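# Lift the crate with both hands and hold it

## Task

Grip the crate using both hands and raise the whole crate at least three fingers' width above the table, then keep it steady in the air. At the end the crate must touch nothing but the hands, and no motor of either hand may read moving in hand_stopped_by. Nothing may be pushed or dropped off the table.

## Robot and tools

ROBOT AND FRAME. A humanoid upper body sits on a stand past the table's -x edge (x = 0.18 m) and faces roughly +x. It has two arms, left_arm and right_arm, each with its own five-finger hand: right_arm has a right hand and left_arm has a mirrored left hand. All printed poses use one world frame. The table top is z = 0, +z is up, +x points away from the robot, and left_arm works on the +y side. The pelvis is 0.01 to 0.14 m above the table. Each shoulder is about 0.28 m higher than the pelvis, 0.06 m further in +x, and 0.10 m to its own side. A hand point can get no more than 0.62 m from its shoulder. The body may be slightly rotated, and printed positions grow less accurate at long reach.

HAND POINT. Each hand point sits 0.05 m in front of its palm. Its +z runs along the straight fingers, and its +y points out of the palm. On the right hand +x points toward the little finger; on the left hand +x points toward the thumb. Straight fingers reach 0.06-0.07 m past the point. A wrist bracket on the little-finger side sticks out 0.03 m past the point in +y and 0.11 m across the palm, and it can collide. With the thumb turned fully in front of the palm, a hand can wrap objects 0.035-0.08 m wide. Turn the thumb before contact.

ROWS. A row is one flat list of 28 numbers, each in [-1, 1], covering both arms even when only one moves. The first 14 are left_arm/dx, dy, dz, rx, ry, rz, then left_gripper/little, ring, middle, index, thumb_bend, thumb_turn, force_limit, speed. The next 14 are the same fields for right_arm/ and right_gripper/.
- dx..rz are an offset, not a pose. They are measured in that hand point's own axes, from its measured pose when the action began; for a call's first action, that is the last pose reported. Rows within one action are not cumulative; each is measured from that same start. 1.0 means 0.6 m or 180 degrees. rx, ry, rz form a single rotation vector.
- The finger and thumb fields are absolute targets: +1 is open or straight, -1 is curled or bent closed. For thumb_turn, -1 means in front of the palm and +1 beside it. A pinch is roughly index -0.22, thumb_bend -0.75, thumb_turn -0.57.
- force_limit maps -1..+1 linearly to about 0..10 N at the fingertip (0..15 N for the two thumb motors). It stops only closing motion.
- speed maps -1..+1 linearly from nearly still to full speed; a full travel at full speed takes 0.6 s. Close at -0.9 or slower for a gentle grip.
- The hand fields have no 'unchanged' value. To keep a hand as it is, resend the 8 hand numbers from its last executed row. If none has been sent yet, use its six hand_measured values plus hand_force_limit and hand_speed.
- Optionally, 14 more numbers in 0..1 can follow: stiffness scales for left_arm's 7 joints, then right_arm's 7, in Joint positions order. They persist until changed.
On every control step, the commanded pose is clipped to 70 mm and 16 degrees from the measured pose, so a far target may need several actions.

TOOLS.
- execute_actions(actions): a list of actions. Each action is a table of up to 15 rows, one per 1/30 s step. A table with fewer rows repeats its last row until all 15 steps are used. An empty list only returns state and images.
- move(target, speed, blocking): target is one row as above. Its offsets are taken from the pose in the latest result that shows one. Both hand points travel straight paths that finish together, lasting 0.5 to 10 s. speed is in m/s, 0.002-0.5, default 0.25; turning is capped at twice that number in rad/s. The paths do not avoid obstacles or the other arm. Faster contact hits harder, and aiming further past the contact presses harder. With blocking=false, check progress with wait(0). Until a result shows that move ended, other moves and execute_actions are refused, so call wait or stop first.
- wait(seconds): 0-10 s. Both arms hold their last command.
- stop(): brakes a running move. Braking needs room.
- zoom_image(camera, region): camera is cam_high (896x504), cam_left_wrist or cam_right_wrist (616x616 fisheye). region is [x0, y0, x1, y1] in pixels, at most 504x504.
- show_instructions(): shows the reference images.
- finished_scene(scene): pass the current scene's number. It cannot be undone, so call it only once the crate is held still.

RESULTS. The state line gives each hand point's position in metres and its quaternion (wxyz). 'Hand target' shows where the controller is driving each hand. 'pose unreachable' means a clearance check altered or blocked that arm. Each hand reports six values per field, in motor order: hand_measured (position on the target scale), hand_stopped_by (moving, target, force, stalled or fault) and hand_load_n (load in N; positive means pushed open). Loads near 0 after gripping mean the grip was lost. A move result also includes a 'move:' line, for example done, off_target, moving, held or fault, plus limits such as paced or held; after held, an arm can suddenly move fast.

AVOID. Do not let the arms or hands strike or press on each other hard. Keep contact torque below each joint's limit: 23.7 N m, or 4.75 N m for wrist pitch and wrist yaw. The crate's weight counts toward this. Reaching a limit stops that arm for 10 s. Watch for MOTOR HOT warnings; if a motor overheats, its arm falls. Avoid drops, slips, slamming the crate and knocking anything off the table. To squeeze harder, raise force_limit and send a target further closed than measured. Before finishing, let every finger settle so that none reads moving.

Each tool is called after ">>>" as name(argument=value, ...) on one line, values as JSON.

Reference images:

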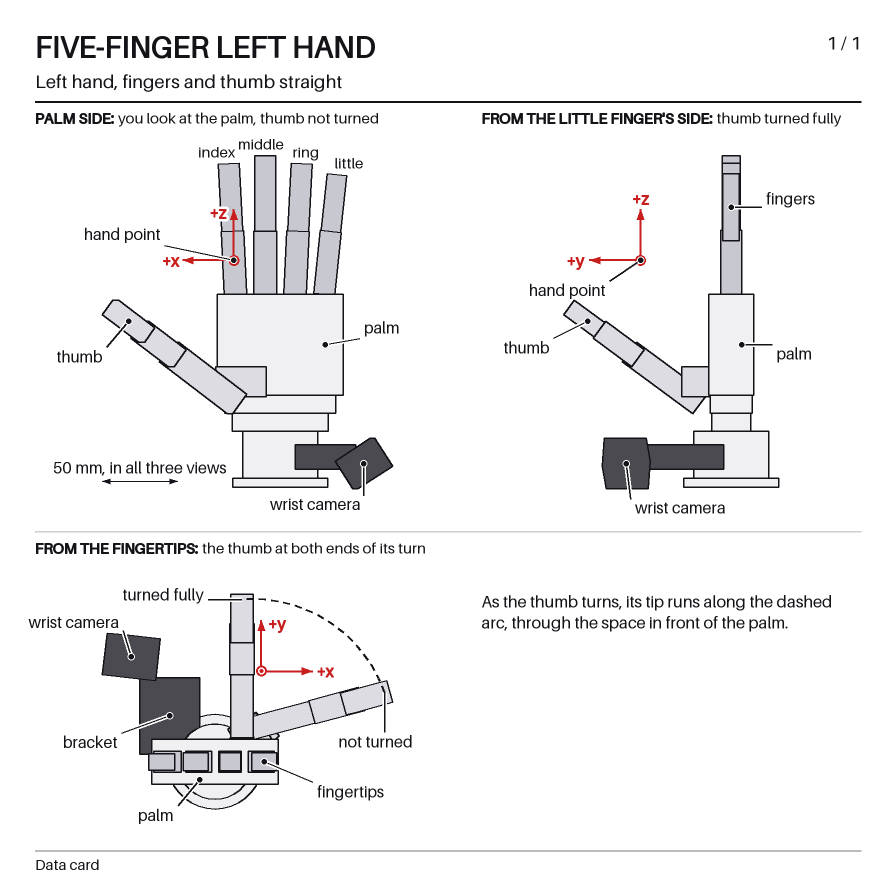

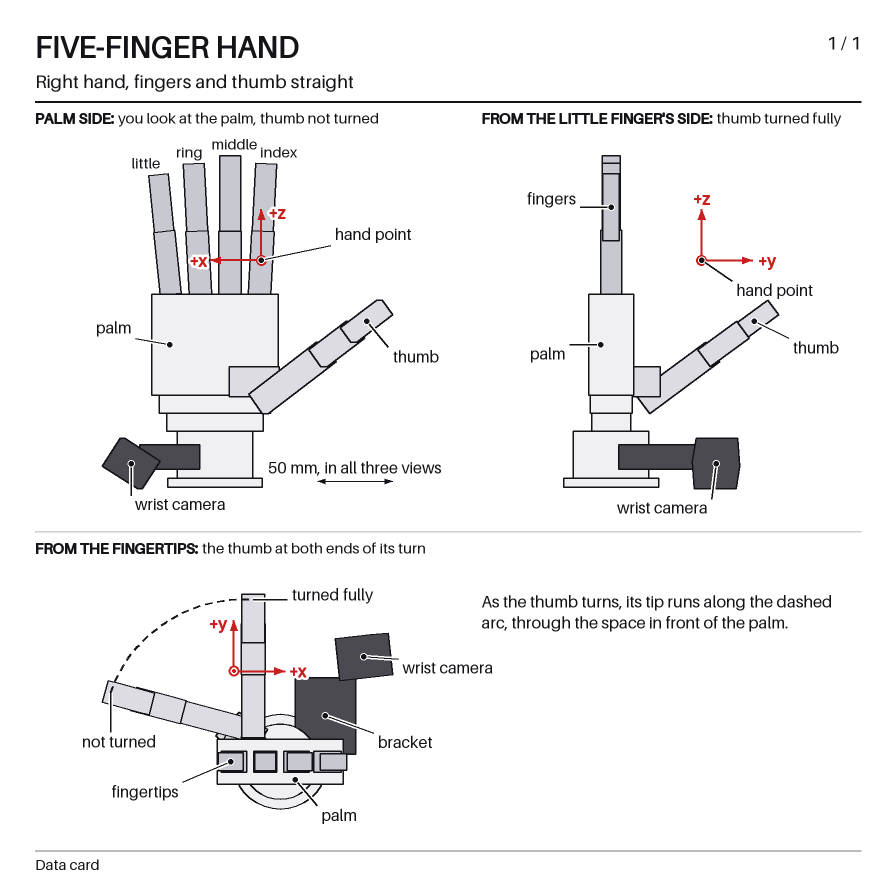

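## Session

>>> execute_actions(actions=[])

Scene clock: 0.00 s.
left_arm: end_effector_position=(+0.2205, +0.1266, +0.3927) hand_measured=(+1.000, +1.000, +1.000, +1.000, +1.000, +1.000) hand_load_n=(+0.0, +0.0, +0.0, +0.0, +0.0, +0.0) hand_stopped_by=(target, target, target, target, target, target) hand_force_limit=0.00 hand_speed=-0.80 end_effector_quat_wxyz=(+0.041, +0.184, -0.153, +0.970) | right_arm: end_effector_position=(+0.0684, -0.1530, +0.4323) hand_measured=(+1.000, +1.000, +1.000, +1.000, +1.000, +1.000) hand_load_n=(+0.0, +0.0, +0.0, +0.0, +0.0, +0.0) hand_stopped_by=(target, target, target, target, target, target) hand_force_limit=0.00 hand_speed=-0.80 end_effector_quat_wxyz=(+0.983, -0.142, -0.114, -0.016)
Joint positions: left_arm=[ 0.038  0.575  0.333 -0.415 -0.575 -0.953 -0.232] | right_arm=[-0.233 -0.56  -0.358 -0.568  0.697 -1.168  0.309]
Joint velocities: left_arm=[ 0.    -0.005 -0.003  0.     0.011  0.     0.   ] | right_arm=[-0.014 -0.002  0.005  0.006  0.006  0.     0.   ]
Motor temperatures (°C, as the motors report them): left_arm=[36 42 46 41 46 30 28] | right_arm=[38 41 37 37 45 29 33]
Hand target (left_arm): +0.221, +0.127, +0.393; +0.041, +0.184, -0.153, +0.970
Hand target (right_arm): +0.068, -0.153, +0.432; +0.983, -0.142, -0.114, -0.016
Joint stiffness scale: left_arm=[1. 1. 1. 1. 1. 1. 1.] | right_arm=[1. 1. 1. 1. 1. 1. 1.]

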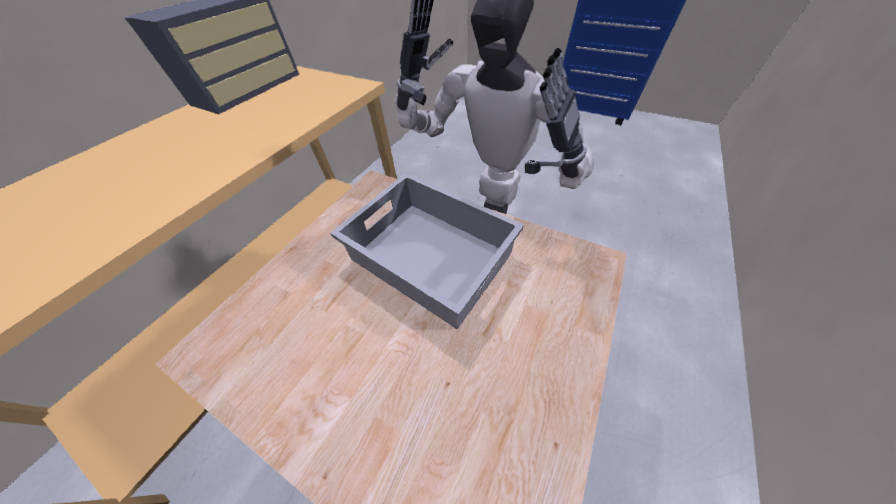

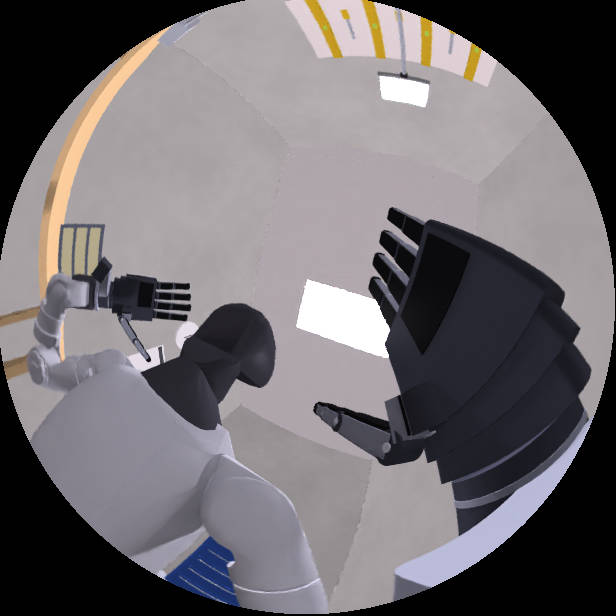

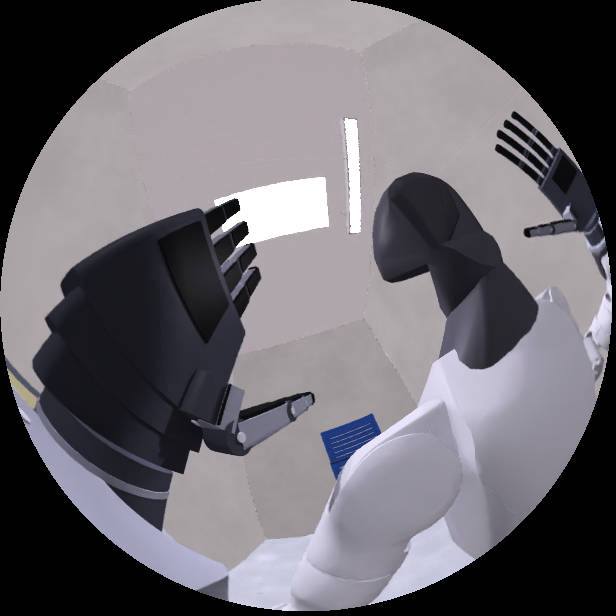

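>>> move(target=[-0.16,-0.22,-0.135,0,-0.5,0,1,1,1,1,1,1,0.5,0.5, 0.287,-0.172,-0.3,0,0.5,0.07,1,1,1,1,1,1,0.5,0.5], speed=0.4)

Scene clock: 15.47 s.
left_arm: end_effector_position=(+0.3003, +0.2795, +0.3309) hand_measured=(+1.000, +1.000, +1.000, +1.000, +1.000, +1.000) hand_load_n=(+0.0, +0.0, +0.0, +0.0, +0.0, +0.0) hand_stopped_by=(target, target, target, target, target, target) hand_force_limit=0.50 hand_speed=0.50 end_effector_quat_wxyz=(-0.031, +0.678, -0.152, +0.718) | right_arm: end_effector_position=(+0.2735, -0.2990, +0.3301) hand_measured=(+1.000, +1.000, +1.000, +1.000, +1.000, +1.000) hand_load_n=(+0.0, +0.0, +0.0, +0.0, +0.0, +0.0) hand_stopped_by=(target, target, target, target, target, target) hand_force_limit=0.50 hand_speed=0.50 end_effector_quat_wxyz=(+0.764, -0.118, +0.634, -0.019)
Joint positions: left_arm=[ 0.517  0.846  1.274 -0.271 -0.993  0.3   -0.71 ] | right_arm=[ 0.482 -1.059 -0.81  -0.152  1.182 -0.158  0.583]
Joint velocities: left_arm=[-0.003  0.032  0.015  0.043 -0.003 -0.003 -0.045] | right_arm=[ 0.002  0.002 -0.002  0.003 -0.006  0.     0.   ]
Motor temperatures (°C, as the motors report them): left_arm=[36 45 47 42 46 31 28] | right_arm=[38 43 38 37 45 29 33]
Hand target (left_arm): +0.300, +0.280, +0.332; -0.032, +0.678, -0.155, +0.718
Hand target (right_arm): +0.274, -0.300, +0.329; +0.762, -0.118, +0.636, -0.022
Off the commanded pose (left_arm): 0.009 m, 25 deg; orientation clipped at the last step of the last action.
Off the commanded pose (right_arm): 0.006 m, 2 deg.
Joint stiffness scale: left_arm=[1. 1. 1. 1. 1. 1. 1.] | right_arm=[1. 1. 1. 1. 1. 1. 1.]
joint sent to its limit (left arm) — the command would take joint 1 (shoulder pitch) past its upper limit and joint 3 (shoulder yaw) past its upper limit, so those joints were sent only as far as their limits.
joint sent to its limit (right arm) — the command would take joint 1 (shoulder pitch) past its upper limit, so that joint was sent only as far as its limit.
move: off_target (left_arm, right_arm); limits=paced
camera_calibration (this result's frames):
cam_left_wrist: T_world_to_cam=[[0.205873, 0.961831, 0.180272, -0.383458], [-0.582505, -0.0275764, 0.812359, -0.0815799], [0.786323, -0.272252, 0.554594, -0.212419], [0, 0, 0, 1]] pos_world=[0.198453, 0.308741, 0.253205]
cam_right_wrist: T_world_to_cam=[[-0.113177, 0.990266, -0.0810258, 0.354473], [-0.706986, -0.0229642, 0.706855, -0.0544343], [0.698113, 0.137283, 0.702703, -0.251804], [0, 0, 0, 1]] pos_world=[0.177421, -0.317704, 0.244142]

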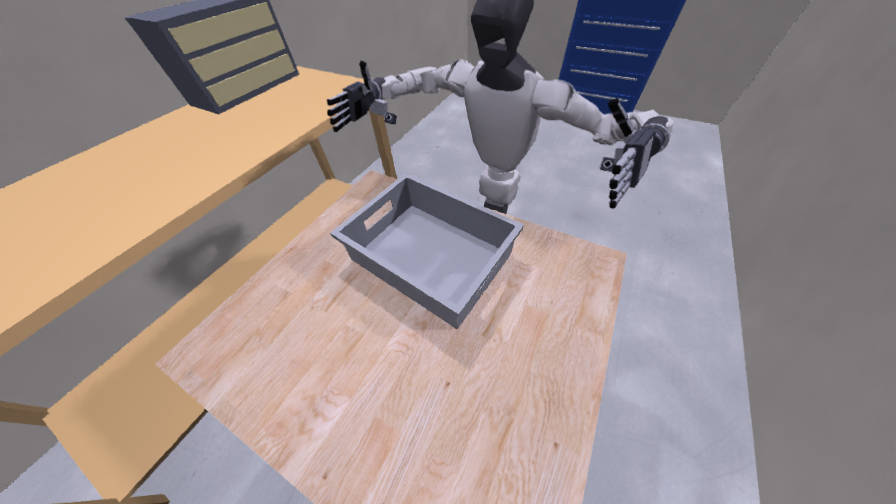

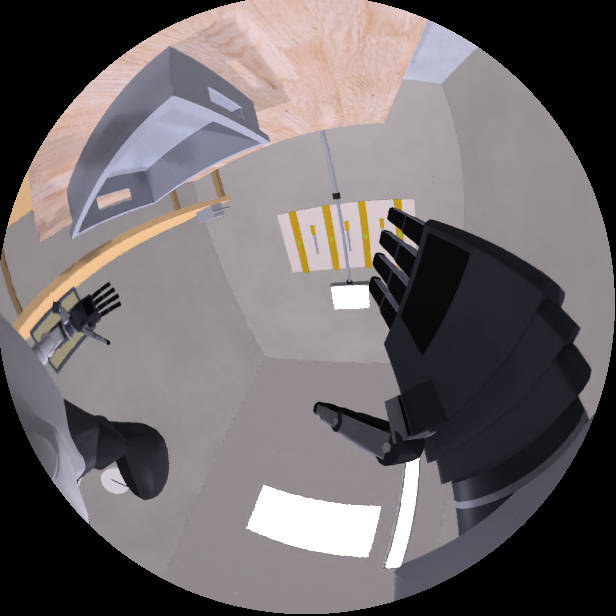

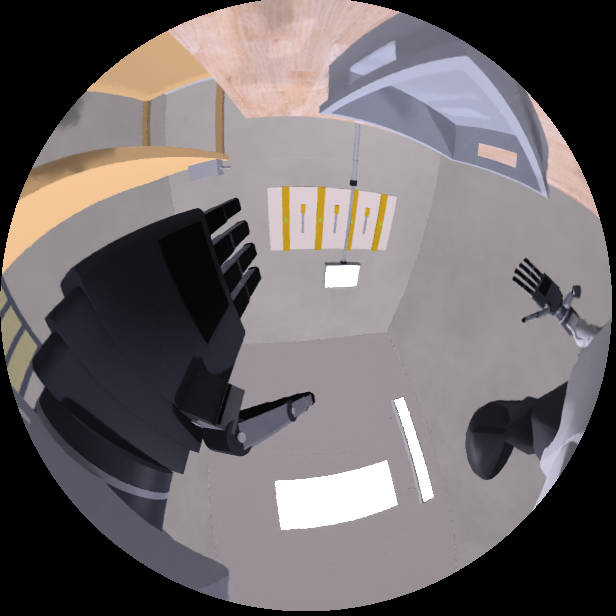

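>>> move(target=[-0.158,0.157,0.275,-0.032,-0.4,-0.087,1,1,1,1,1,1,0.5,0.5, 0.215,0.048,0.198,0.033,0.447,0.1,1,1,1,1,1,1,0.5,0.5], speed=0.3)

Scene clock: 27.37 s.
left_arm: end_effector_position=(+0.4520, +0.1731, +0.2095) hand_measured=(+1.000, +1.000, +1.000, +1.000, +1.000, +1.000) hand_load_n=(+0.0, +0.0, +0.0, +0.0, +0.0, +0.0) hand_stopped_by=(target, target, target, target, target, target) hand_force_limit=0.50 hand_speed=0.50 end_effector_quat_wxyz=(-0.011, +0.972, -0.033, +0.233) | right_arm: end_effector_position=(+0.4224, -0.2666, +0.2130) hand_measured=(+1.000, +1.000, +1.000, +1.000, +1.000, +1.000) hand_load_n=(+0.0, +0.0, +0.0, +0.0, +0.0, +0.0) hand_stopped_by=(target, target, target, target, target, target) hand_force_limit=0.50 hand_speed=0.50 end_effector_quat_wxyz=(+0.250, +0.049, +0.967, -0.012)
Joint positions: left_arm=[-1.58   1.254 -0.667  0.647 -1.85   1.587  0.596] | right_arm=[-1.615 -1.146  0.619  0.676  1.17   1.58   0.046]
Joint velocities: left_arm=[ 0.009  0.005 -0.014 -0.003  0.015  0.    -0.012] | right_arm=[-0.003  0.021  0.003 -0.041 -0.337  0.     0.35 ]
Motor temperatures (°C, as the motors report them): left_arm=[37 47 48 41 46 32 28] | right_arm=[39 44 39 37 45 30 34]
Hand target (left_arm): +0.452, +0.173, +0.209; -0.012, +0.972, -0.034, +0.232
Hand target (right_arm): +0.422, -0.266, +0.212; +0.248, +0.046, +0.967, -0.013
Off the commanded pose (left_arm): 0.016 m, 8 deg.
Off the commanded pose (right_arm): 0.016 m, 9 deg.
Joint stiffness scale: left_arm=[1. 1. 1. 1. 1. 1. 1.] | right_arm=[1. 1. 1. 1. 1. 1. 1.]
joint sent to its limit (left arm) — the command would take joint 1 (shoulder pitch) past its lower limit and joint 6 (wrist pitch) past its upper limit, so those joints were sent only as far as their limits.
joint sent to its limit (right arm) — the command would take joint 1 (shoulder pitch) past its lower limit and joint 6 (wrist pitch) past its upper limit, so those joints were sent only as far as their limits.
move: off_target (left_arm, right_arm); limits=paced
camera_calibration (this result's frames):
cam_left_wrist: T_world_to_cam=[[0.00135408, 0.999304, -0.0372877, -0.158974], [0.502835, 0.0315504, 0.863806, -0.409092], [0.864381, -0.0199192, -0.502442, -0.15089], [0, 0, 0, 1]] pos_world=[0.336348, 0.168764, 0.271635]
cam_right_wrist: T_world_to_cam=[[0.22136, 0.974648, 0.0325778, 0.160089], [0.424942, -0.126472, 0.896342, -0.411744], [0.877738, -0.184571, -0.442164, -0.195689], [0, 0, 0, 1]] pos_world=[0.311293, -0.244223, 0.277322]

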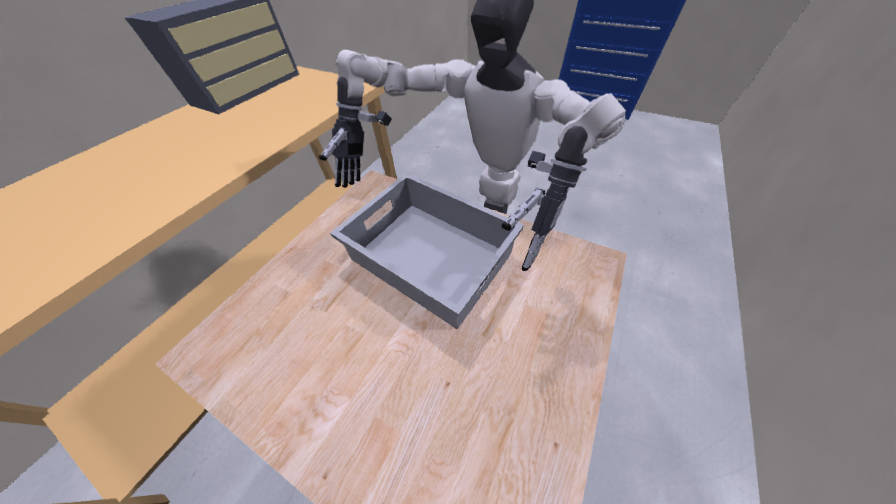

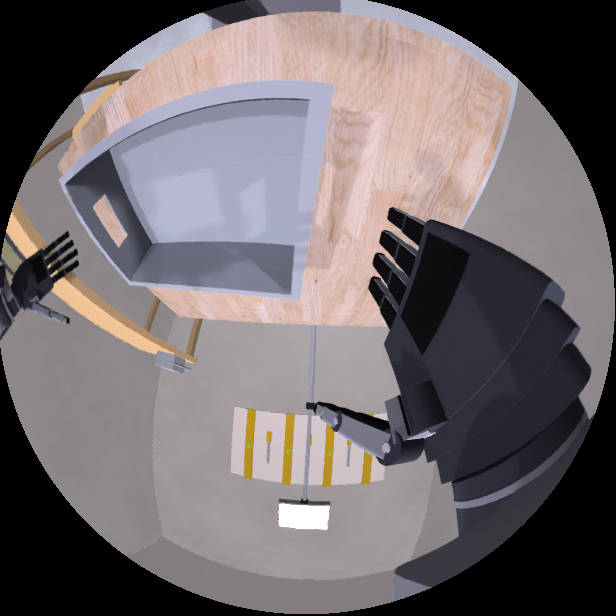

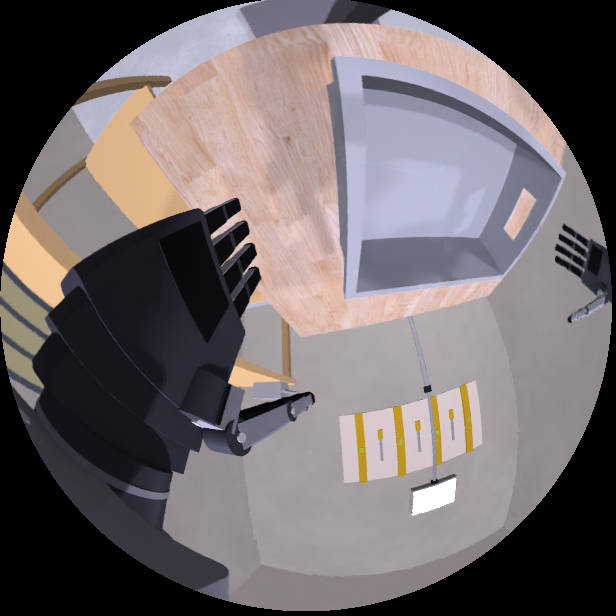

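>>> move(target=[-0.047,0.08,0.088,0,0,0,1,1,1,1,1,-1,0.5,0.5, 0.047,0.075,0.088,0,0,0,1,1,1,1,1,-1,0.5,0.5], speed=0.1)

Scene clock: 33.90 s.
left_arm: end_effector_position=(+0.4458, +0.1261, +0.1467) hand_measured=(+1.000, +1.000, +1.000, +1.000, +1.000, -1.000) hand_load_n=(+0.0, +0.0, +0.0, +0.0, +0.0, +0.0) hand_stopped_by=(target, target, target, target, target, target) hand_force_limit=0.50 hand_speed=0.50 end_effector_quat_wxyz=(+0.009, +0.971, -0.057, +0.231) | right_arm: end_effector_position=(+0.4251, -0.2228, +0.1552) hand_measured=(+1.000, +1.000, +1.000, +1.000, +1.000, -1.000) hand_load_n=(+0.0, +0.0, +0.0, +0.0, +0.0, +0.0) hand_stopped_by=(target, target, target, target, target, target) hand_force_limit=0.50 hand_speed=0.50 end_effector_quat_wxyz=(+0.248, +0.071, +0.966, -0.004)
Joint positions: left_arm=[-1.157  1.038 -0.279  0.417 -1.984  1.487  0.982] | right_arm=[-1.199 -0.958  0.201  0.492  1.84   1.497 -0.925]
Joint velocities: left_arm=[ 0.041 -0.107  0.218  0.032 -0.008  0.113  0.179] | right_arm=[ 0.011  0.006 -0.005 -0.025  0.06  -0.019 -0.058]
Motor temperatures (°C, as the motors report them): left_arm=[40 46 48 41 46 32 28] | right_arm=[42 44 39 37 45 30 33]
Hand target (left_arm): +0.445, +0.126, +0.146; +0.011, +0.972, -0.057, +0.229
Hand target (right_arm): +0.425, -0.222, +0.155; +0.248, +0.071, +0.966, -0.003
Off the commanded pose (left_arm): 0.003 m, 4 deg.
Off the commanded pose (right_arm): 0.004 m, 3 deg.
Joint stiffness scale: left_arm=[1. 1. 1. 1. 1. 1. 1.] | right_arm=[1. 1. 1. 1. 1. 1. 1.]
joint sent to its limit (left arm) — the command would take joint 5 (wrist roll) past its lower limit, so that joint was sent only as far as its limit.
move: off_target (left_arm, right_arm)
camera_calibration (this result's frames):
cam_left_wrist: T_world_to_cam=[[0.05741, 0.996313, -0.0637467, -0.135053], [0.509476, 0.0256742, 0.860102, -0.351933], [0.858567, -0.0818559, -0.506124, -0.167083], [0, 0, 0, 1]] pos_world=[0.330507, 0.129914, 0.209524]
cam_right_wrist: T_world_to_cam=[[0.258327, 0.964346, 0.0574735, 0.0969028], [0.421345, -0.166006, 0.891578, -0.362078], [0.869331, -0.206102, -0.449206, -0.215686], [0, 0, 0, 1]] pos_world=[0.31503, -0.198008, 0.220364]

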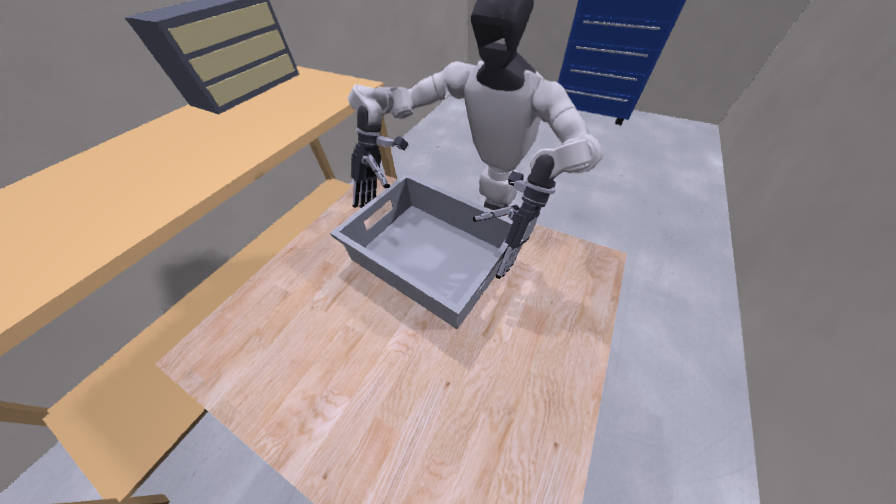

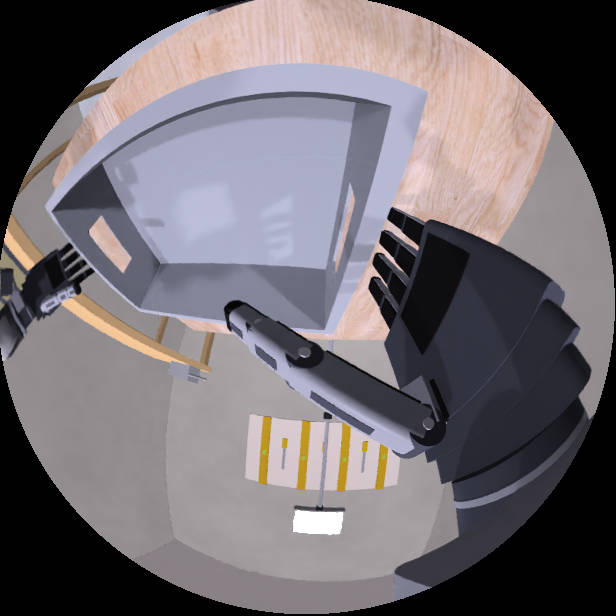

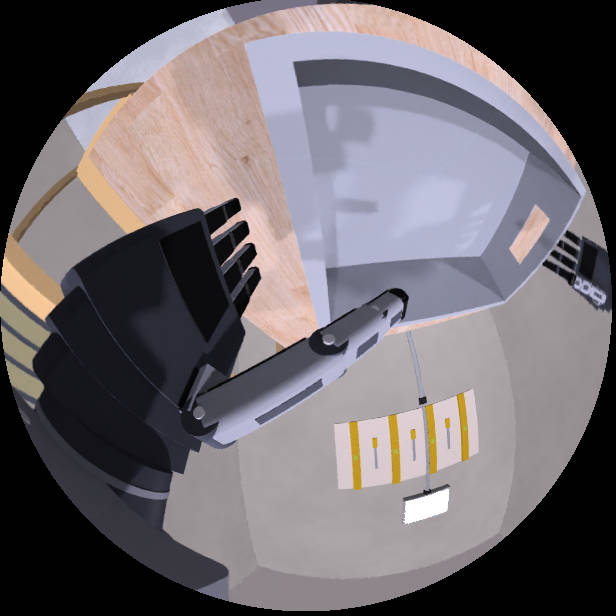

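>>> move(target=[-0.049,-0.008,0.095,0,0,0,1,1,1,1,1,-1,0.5,0.5, 0.056,0.0,0.106,0,0,0,1,1,1,1,1,-1,0.5,0.5], speed=0.06)

Scene clock: 37.07 s.
left_arm: end_effector_position=(+0.4461, +0.1309, +0.0826) hand_measured=(+1.000, +1.000, +1.000, +1.000, +1.000, -1.000) hand_load_n=(+0.0, +0.0, +0.0, +0.0, +0.0, +0.0) hand_stopped_by=(target, target, target, target, target, target) hand_force_limit=0.50 hand_speed=0.50 end_effector_quat_wxyz=(+0.010, +0.971, -0.059, +0.233) | right_arm: end_effector_position=(+0.4304, -0.2197, +0.0990) hand_measured=(+1.000, +1.000, +1.000, +1.000, +1.000, -1.000) hand_load_n=(+0.0, +0.0, +0.0, +0.0, +0.0, +0.0) hand_stopped_by=(target, target, target, target, target, target) hand_force_limit=0.50 hand_speed=0.50 end_effector_quat_wxyz=(+0.269, +0.069, +0.961, -0.000)
Joint positions: left_arm=[-0.95   0.97  -0.279  0.322 -1.513  1.325  0.558] | right_arm=[-0.992 -0.904  0.246  0.361  1.481  1.274 -0.567]
Joint velocities: left_arm=[-0.015 -0.002 -0.009 -0.005  0.002 -0.001 -0.005] | right_arm=[-0.005  0.017  0.002  0.     0.    -0.003  0.005]
Motor temperatures (°C, as the motors report them): left_arm=[41 46 48 41 46 31 28] | right_arm=[43 44 39 37 45 30 33]
Hand target (left_arm): +0.446, +0.131, +0.082; +0.009, +0.970, -0.060, +0.234
Hand target (right_arm): +0.425, -0.218, +0.086; +0.254, +0.068, +0.965, -0.002
Off the commanded pose (left_arm): 0.001 m, 0 deg.
Off the commanded pose (right_arm): 0.016 m, 3 deg.
Joint stiffness scale: left_arm=[1. 1. 1. 1. 1. 1. 1.] | right_arm=[1. 1. 1. 1. 1. 1. 1.]
move: off_target (right_arm)
camera_calibration (this result's frames):
cam_left_wrist: T_world_to_cam=[[0.0611826, 0.996065, -0.0641201, -0.145578], [0.505437, 0.024477, 0.862516, -0.295353], [0.860692, -0.0851796, -0.50195, -0.200177], [0, 0, 0, 1]] pos_world=[0.33048, 0.135184, 0.144933]
cam_right_wrist: T_world_to_cam=[[0.250372, 0.965436, 0.0724357, 0.0979266], [0.382803, -0.16744, 0.90853, -0.299092], [0.889256, -0.199742, -0.411494, -0.25589], [0, 0, 0, 1]] pos_world=[0.317527, -0.195734, 0.159343]

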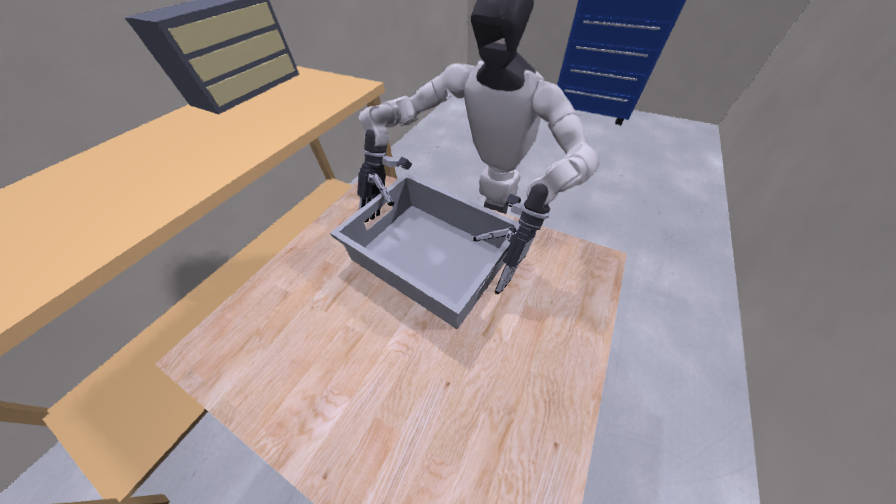

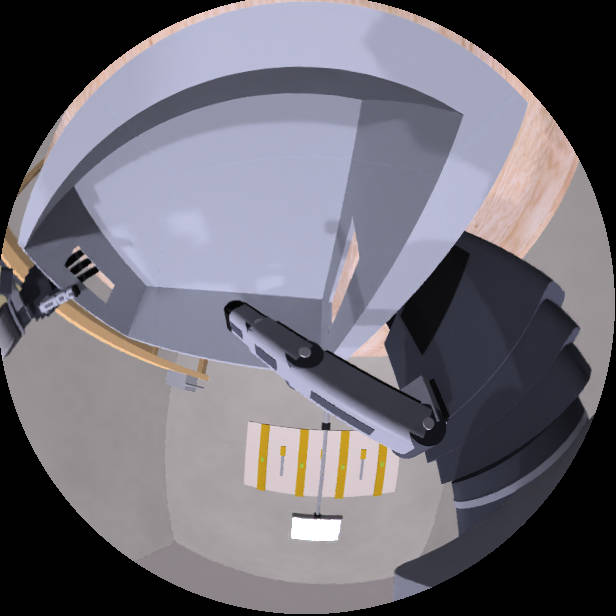

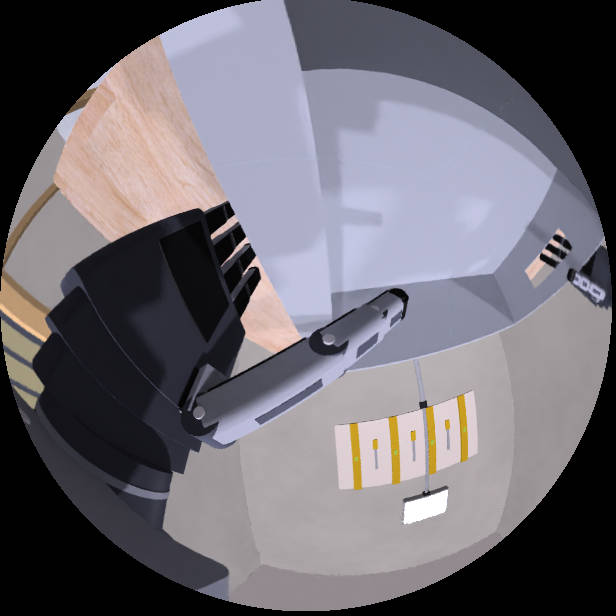

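>>> execute_actions(actions=[[[0,0,0,0,0,0,-0.5,-0.5,-0.5,-0.5,1,-1,0.3,-0.3,0,0,0,0,0,0,-0.5,-0.5,-0.5,-0.5,1,-1,0.3,-0.3]],[[0,0,0,0,0,0,-0.5,-0.5,-0.5,-0.5,1,-1,0.3,-0.3,0,0,0,0,0,0,-0.5,-0.5,-0.5,-0.5,1,-1,0.3,-0.3]],[[0,0,0,0,0,0,-0.5,-0.5,-0.5,-0.5,1,-1,0.3,-0.3,0,0,0,0,0,0,-0.5,-0.5,-0.5,-0.5,1,-1,0.3,-0.3]]])

Scene clock: 40.20 s.
left_arm: end_effector_position=(+0.4444, +0.1377, +0.0805) hand_measured=(-0.500, -0.500, -0.500, -0.394, +1.000, -1.000) hand_load_n=(+6.5, +0.0, +0.0, +5.5, +1.0, +5.5) hand_stopped_by=(force, target, target, force, target, target) hand_force_limit=0.30 hand_speed=-0.30 end_effector_quat_wxyz=(-0.001, +0.972, -0.058, +0.229) | right_arm: end_effector_position=(+0.4306, -0.2387, +0.0981) hand_measured=(-0.500, -0.500, -0.470, -0.500, +1.000, -1.000) hand_load_n=(+0.0, +0.0, +5.5, +1.0, +0.5, +1.0) hand_stopped_by=(target, target, force, target, target, target) hand_force_limit=0.30 hand_speed=-0.30 end_effector_quat_wxyz=(+0.270, +0.082, +0.959, -0.029)
Joint positions: left_arm=[-0.945  0.977 -0.273  0.321 -1.504  1.339  0.563] | right_arm=[-0.989 -0.922  0.242  0.369  1.459  1.271 -0.588]
Joint velocities: left_arm=[ 0.025 -0.011 -0.011 -0.003  0.     0.     0.   ] | right_arm=[ 0.005 -0.006  0.002  0.009  0.     0.     0.   ]
Motor temperatures (°C, as the motors report them): left_arm=[42 46 48 42 46 32 28] | right_arm=[43 44 39 37 45 30 34]
Hand target (left_arm): +0.447, +0.143, +0.080; -0.010, +0.971, -0.052, +0.232
Hand target (right_arm): +0.430, -0.232, +0.099; +0.269, +0.076, +0.960, -0.019
Off the commanded pose (left_arm): 0.006 m, 1 deg.
Off the commanded pose (right_arm): 0.007 m, 1 deg.
Joint stiffness scale: left_arm=[1. 1. 1. 1. 1. 1. 1.] | right_arm=[1. 1. 1. 1. 1. 1. 1.]
camera_calibration (this result's frames):
cam_left_wrist: T_world_to_cam=[[0.0547182, 0.997558, -0.0433955, -0.151353], [0.511477, 0.00932317, 0.859247, -0.293159], [0.857553, -0.0692122, -0.509718, -0.199394], [0, 0, 0, 1]] pos_world=[0.329217, 0.139916, 0.143693]
cam_right_wrist: T_world_to_cam=[[0.288877, 0.957045, 0.0248073, 0.102381], [0.377958, -0.137815, 0.915508, -0.293031], [0.879601, -0.255093, -0.401534, -0.270236], [0, 0, 0, 1]] pos_world=[0.318878, -0.207303, 0.157224]

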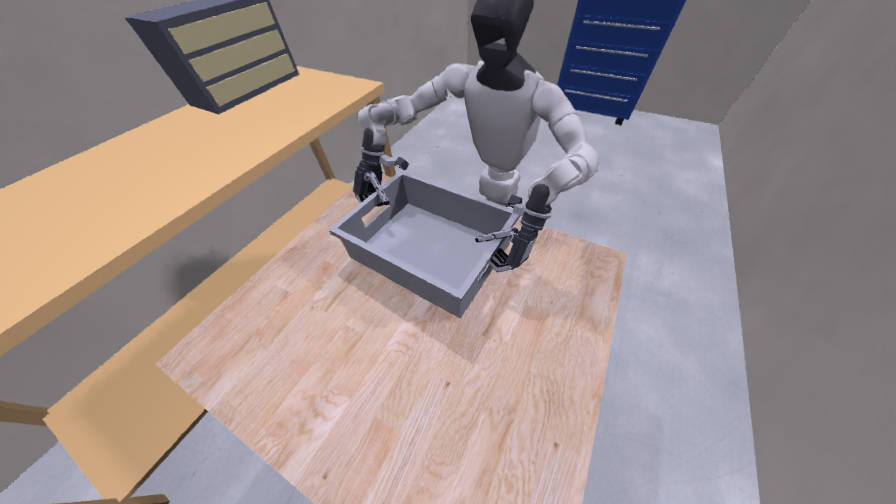

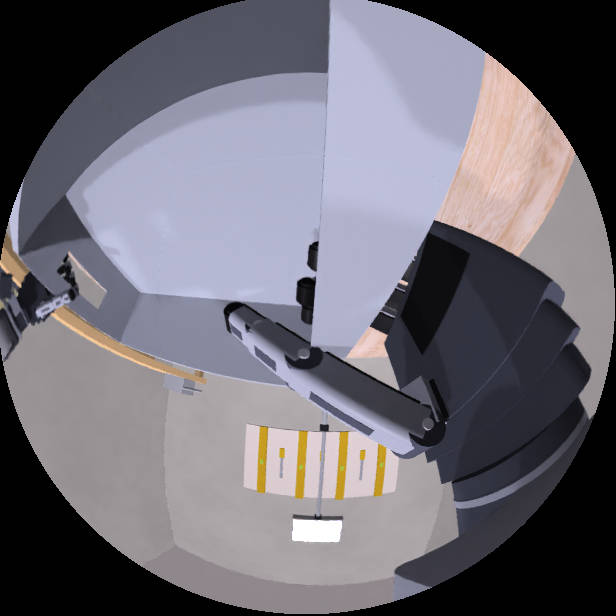

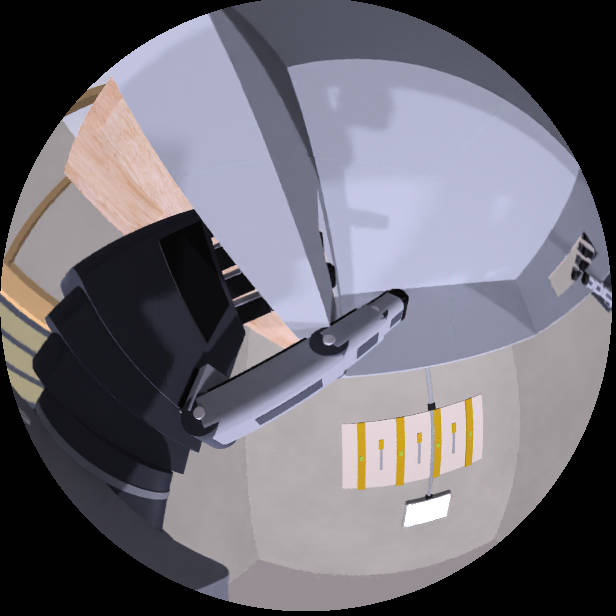

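>>> execute_actions(actions=[[[0,0,0,0,0,0,-0.9,-0.9,-0.9,-0.9,0,-1,0.3,-0.3,0,0,0,0,0,0,-0.9,-0.9,-0.9,-0.9,0,-1,0.3,-0.3]],[[0,0,0,0,0,0,-0.9,-0.9,-0.9,-0.9,0,-1,0.3,-0.3,0,0,0,0,0,0,-0.9,-0.9,-0.9,-0.9,0,-1,0.3,-0.3]]])

>>> move(target=[0.045,0,-0.088,0,0,0,-0.9,-0.9,-0.9,-0.9,0,-1,0.3,-0.3,-0.05,0,-0.085,0,0,0,-0.9,-0.9,-0.9,-0.9,0,-1,0.3,-0.3], speed=0.04)

Scene clock: 43.50 s.
left_arm: end_effector_position=(+0.4316, +0.1238, +0.0712) hand_measured=(-0.900, -0.726, -0.566, -0.420, +0.344, -1.000) hand_load_n=(-1.0, +11.0, +0.0, +0.5, +5.0, +4.0) hand_stopped_by=(target, force, force, force, moving, target) hand_force_limit=0.30 hand_speed=-0.30 end_effector_quat_wxyz=(+0.022, +0.975, -0.072, +0.208) | right_arm: end_effector_position=(+0.4293, -0.2420, +0.0937) hand_measured=(-0.900, -0.896, -0.502, -0.570, +0.800, -1.000) hand_load_n=(+0.0, +3.5, +8.5, +10.0, +12.0, +7.0) hand_stopped_by=(target, force, force, force, force, target) hand_force_limit=0.30 hand_speed=-0.30 end_effector_quat_wxyz=(+0.265, +0.084, +0.960, -0.037)
Joint positions: left_arm=[-0.929  0.965 -0.29   0.315 -1.536  1.35   0.546] | right_arm=[-0.985 -0.918  0.244  0.374  1.452  1.271 -0.601]
Joint velocities: left_arm=[-0.003  0.    -0.02  -0.015  0.     0.     0.011] | right_arm=[-0.014 -0.005  0.008 -0.002 -0.005  0.     0.   ]
Motor temperatures (°C, as the motors report them): left_arm=[45 47 49 42 46 34 29] | right_arm=[44 44 39 38 45 30 34]
Hand target (left_arm): +0.442, +0.128, +0.084; +0.021, +0.971, -0.062, +0.228
Hand target (right_arm): +0.430, -0.243, +0.096; +0.267, +0.085, +0.959, -0.037
Off the commanded pose (left_arm): 0.017 m, 3 deg.
Off the commanded pose (right_arm): 0.003 m, 0 deg.
Joint stiffness scale: left_arm=[1. 1. 1. 1. 1. 1. 1.] | right_arm=[1. 1. 1. 1. 1. 1. 1.]
camera_calibration (this result's frames):
cam_left_wrist: T_world_to_cam=[[0.0876706, 0.992651, -0.0834091, -0.147909], [0.551061, 0.0214247, 0.83419, -0.295276], [0.829847, -0.119097, -0.545133, -0.173498], [0, 0, 0, 1]] pos_world=[0.319659, 0.132485, 0.1394]
cam_right_wrist: T_world_to_cam=[[0.298372, 0.954407, 0.00898574, 0.102759], [0.386603, -0.129459, 0.913115, -0.290484], [0.872647, -0.268974, -0.407604, -0.271478], [0, 0, 0, 1]] pos_world=[0.318546, -0.2087, 0.153666]

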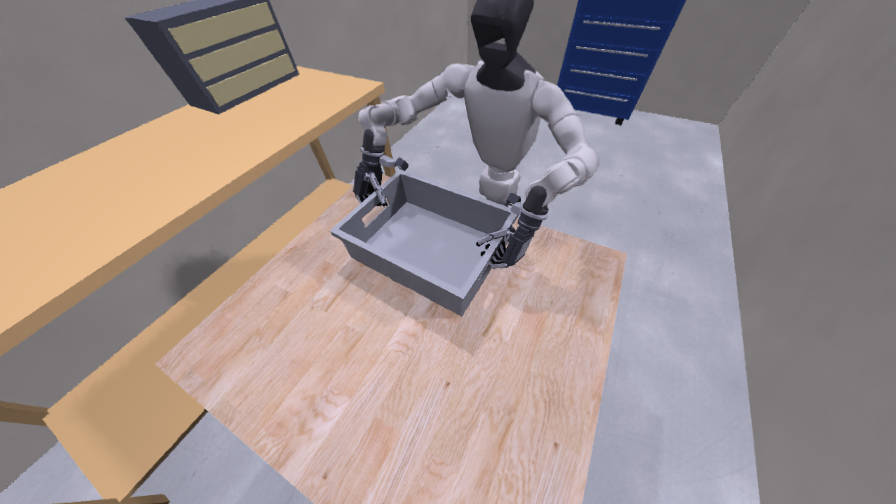

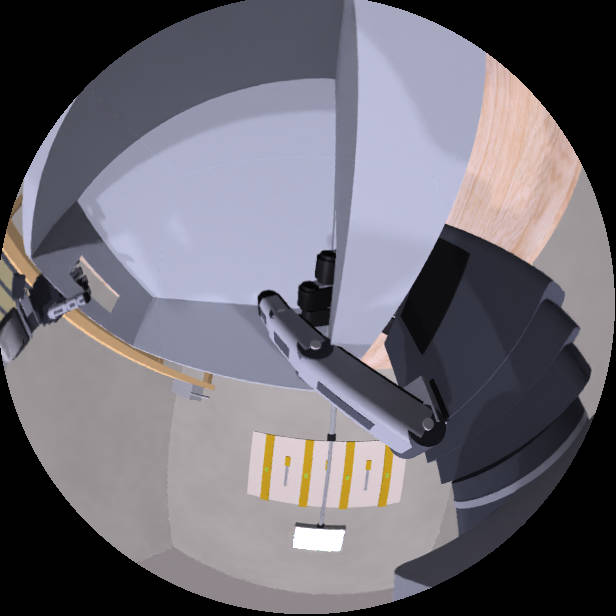

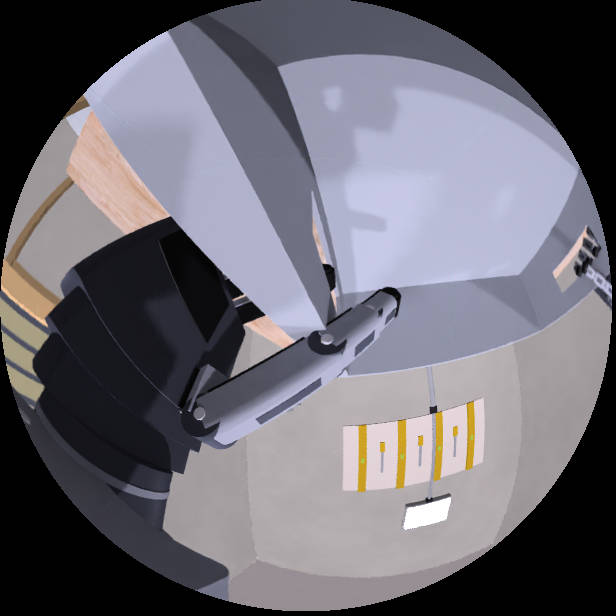

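Scene clock: 45.27 s.
left_arm: end_effector_position=(+0.4317, +0.1144, +0.1364) hand_measured=(-0.902, -0.726, -0.566, -0.420, +0.014, -1.000) hand_load_n=(-14.0, +11.0, +0.0, +1.5, +9.0, +11.0) hand_stopped_by=(target, force, force, force, stalled, target) hand_force_limit=0.30 hand_speed=-0.30 end_effector_quat_wxyz=(+0.040, +0.974, -0.083, +0.208) | right_arm: end_effector_position=(+0.4298, -0.2499, +0.1467) hand_measured=(-0.900, -0.896, -0.502, -0.570, +0.800, -1.000) hand_load_n=(+0.0, +3.5, +7.5, +10.0, +6.5, +6.5) hand_stopped_by=(target, force, force, force, force, target) hand_force_limit=0.30 hand_speed=-0.30 end_effector_quat_wxyz=(+0.256, +0.093, +0.961, -0.052)
Joint positions: left_arm=[-1.132  1.028 -0.268  0.414 -1.924  1.535  0.857] | right_arm=[-1.168 -0.936  0.14   0.479  1.677  1.493 -0.907]
Joint velocities: left_arm=[ 0.     0.003 -0.026  0.    -0.023  0.     0.011] | right_arm=[-0.008 -0.003 -0.017  0.002  0.003  0.012 -0.019]
Motor temperatures (°C, as the motors report them): left_arm=[46 47 50 42 46 36 29] | right_arm=[44 45 39 38 46 30 34]
Hand target (left_arm): +0.435, +0.125, +0.131; +0.023, +0.976, -0.070, +0.206
Hand target (right_arm): +0.431, -0.243, +0.151; +0.260, +0.089, +0.961, -0.040
Off the commanded pose (left_arm): 0.012 m, 2 deg.
Off the commanded pose (right_arm): 0.011 m, 2 deg.
Joint stiffness scale: left_arm=[1. 1. 1. 1. 1. 1. 1.] | right_arm=[1. 1. 1. 1. 1. 1. 1.]
move: off_target (left_arm, right_arm)
camera_calibration (this result's frames):
cam_left_wrist: T_world_to_cam=[[0.11727, 0.986565, -0.11374, -0.141111], [0.552618, 0.030334, 0.832883, -0.351088], [0.825143, -0.160527, -0.541636, -0.132855], [0, 0, 0, 1]] pos_world=[0.32019, 0.128538, 0.204406]
cam_right_wrist: T_world_to_cam=[[0.322773, 0.946304, -0.0180409, 0.101115], [0.401702, -0.119707, 0.907913, -0.343341], [0.857003, -0.300297, -0.41877, -0.251886], [0, 0, 0, 1]] pos_world=[0.32115, -0.212427, 0.208066]

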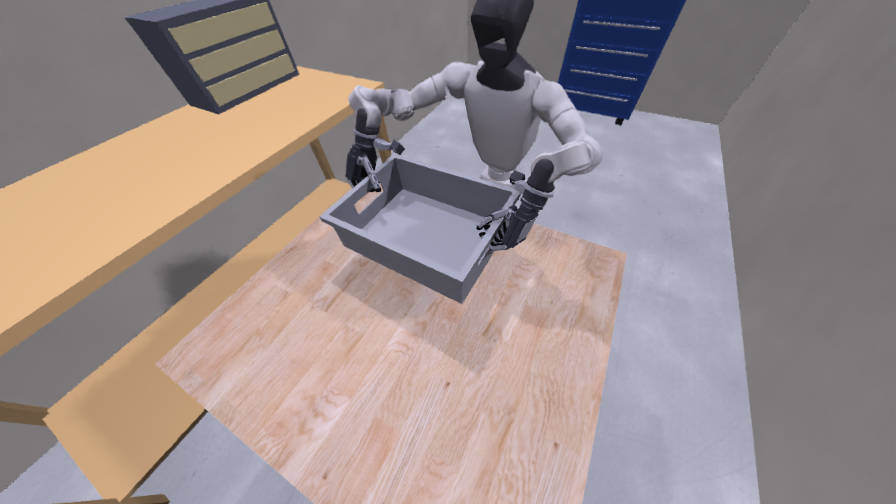

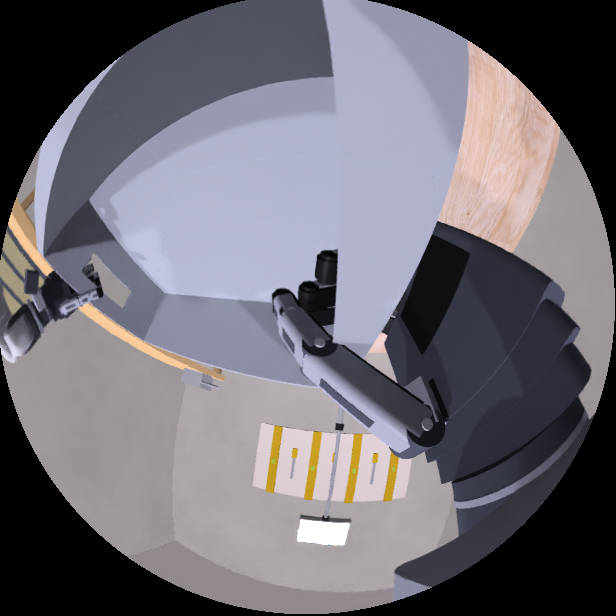

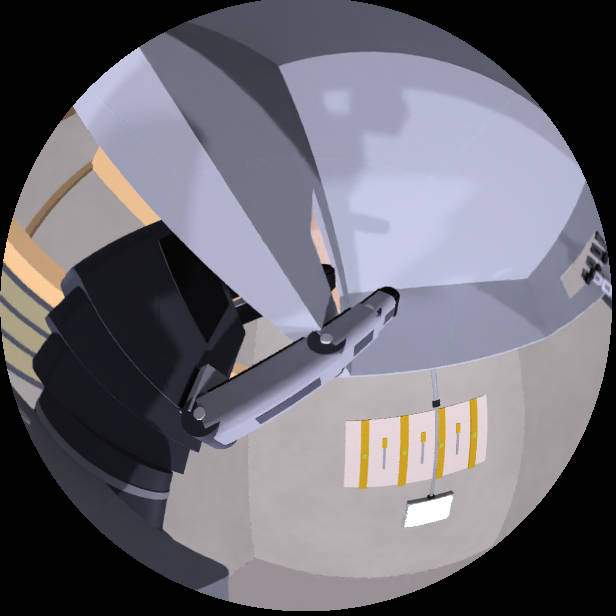

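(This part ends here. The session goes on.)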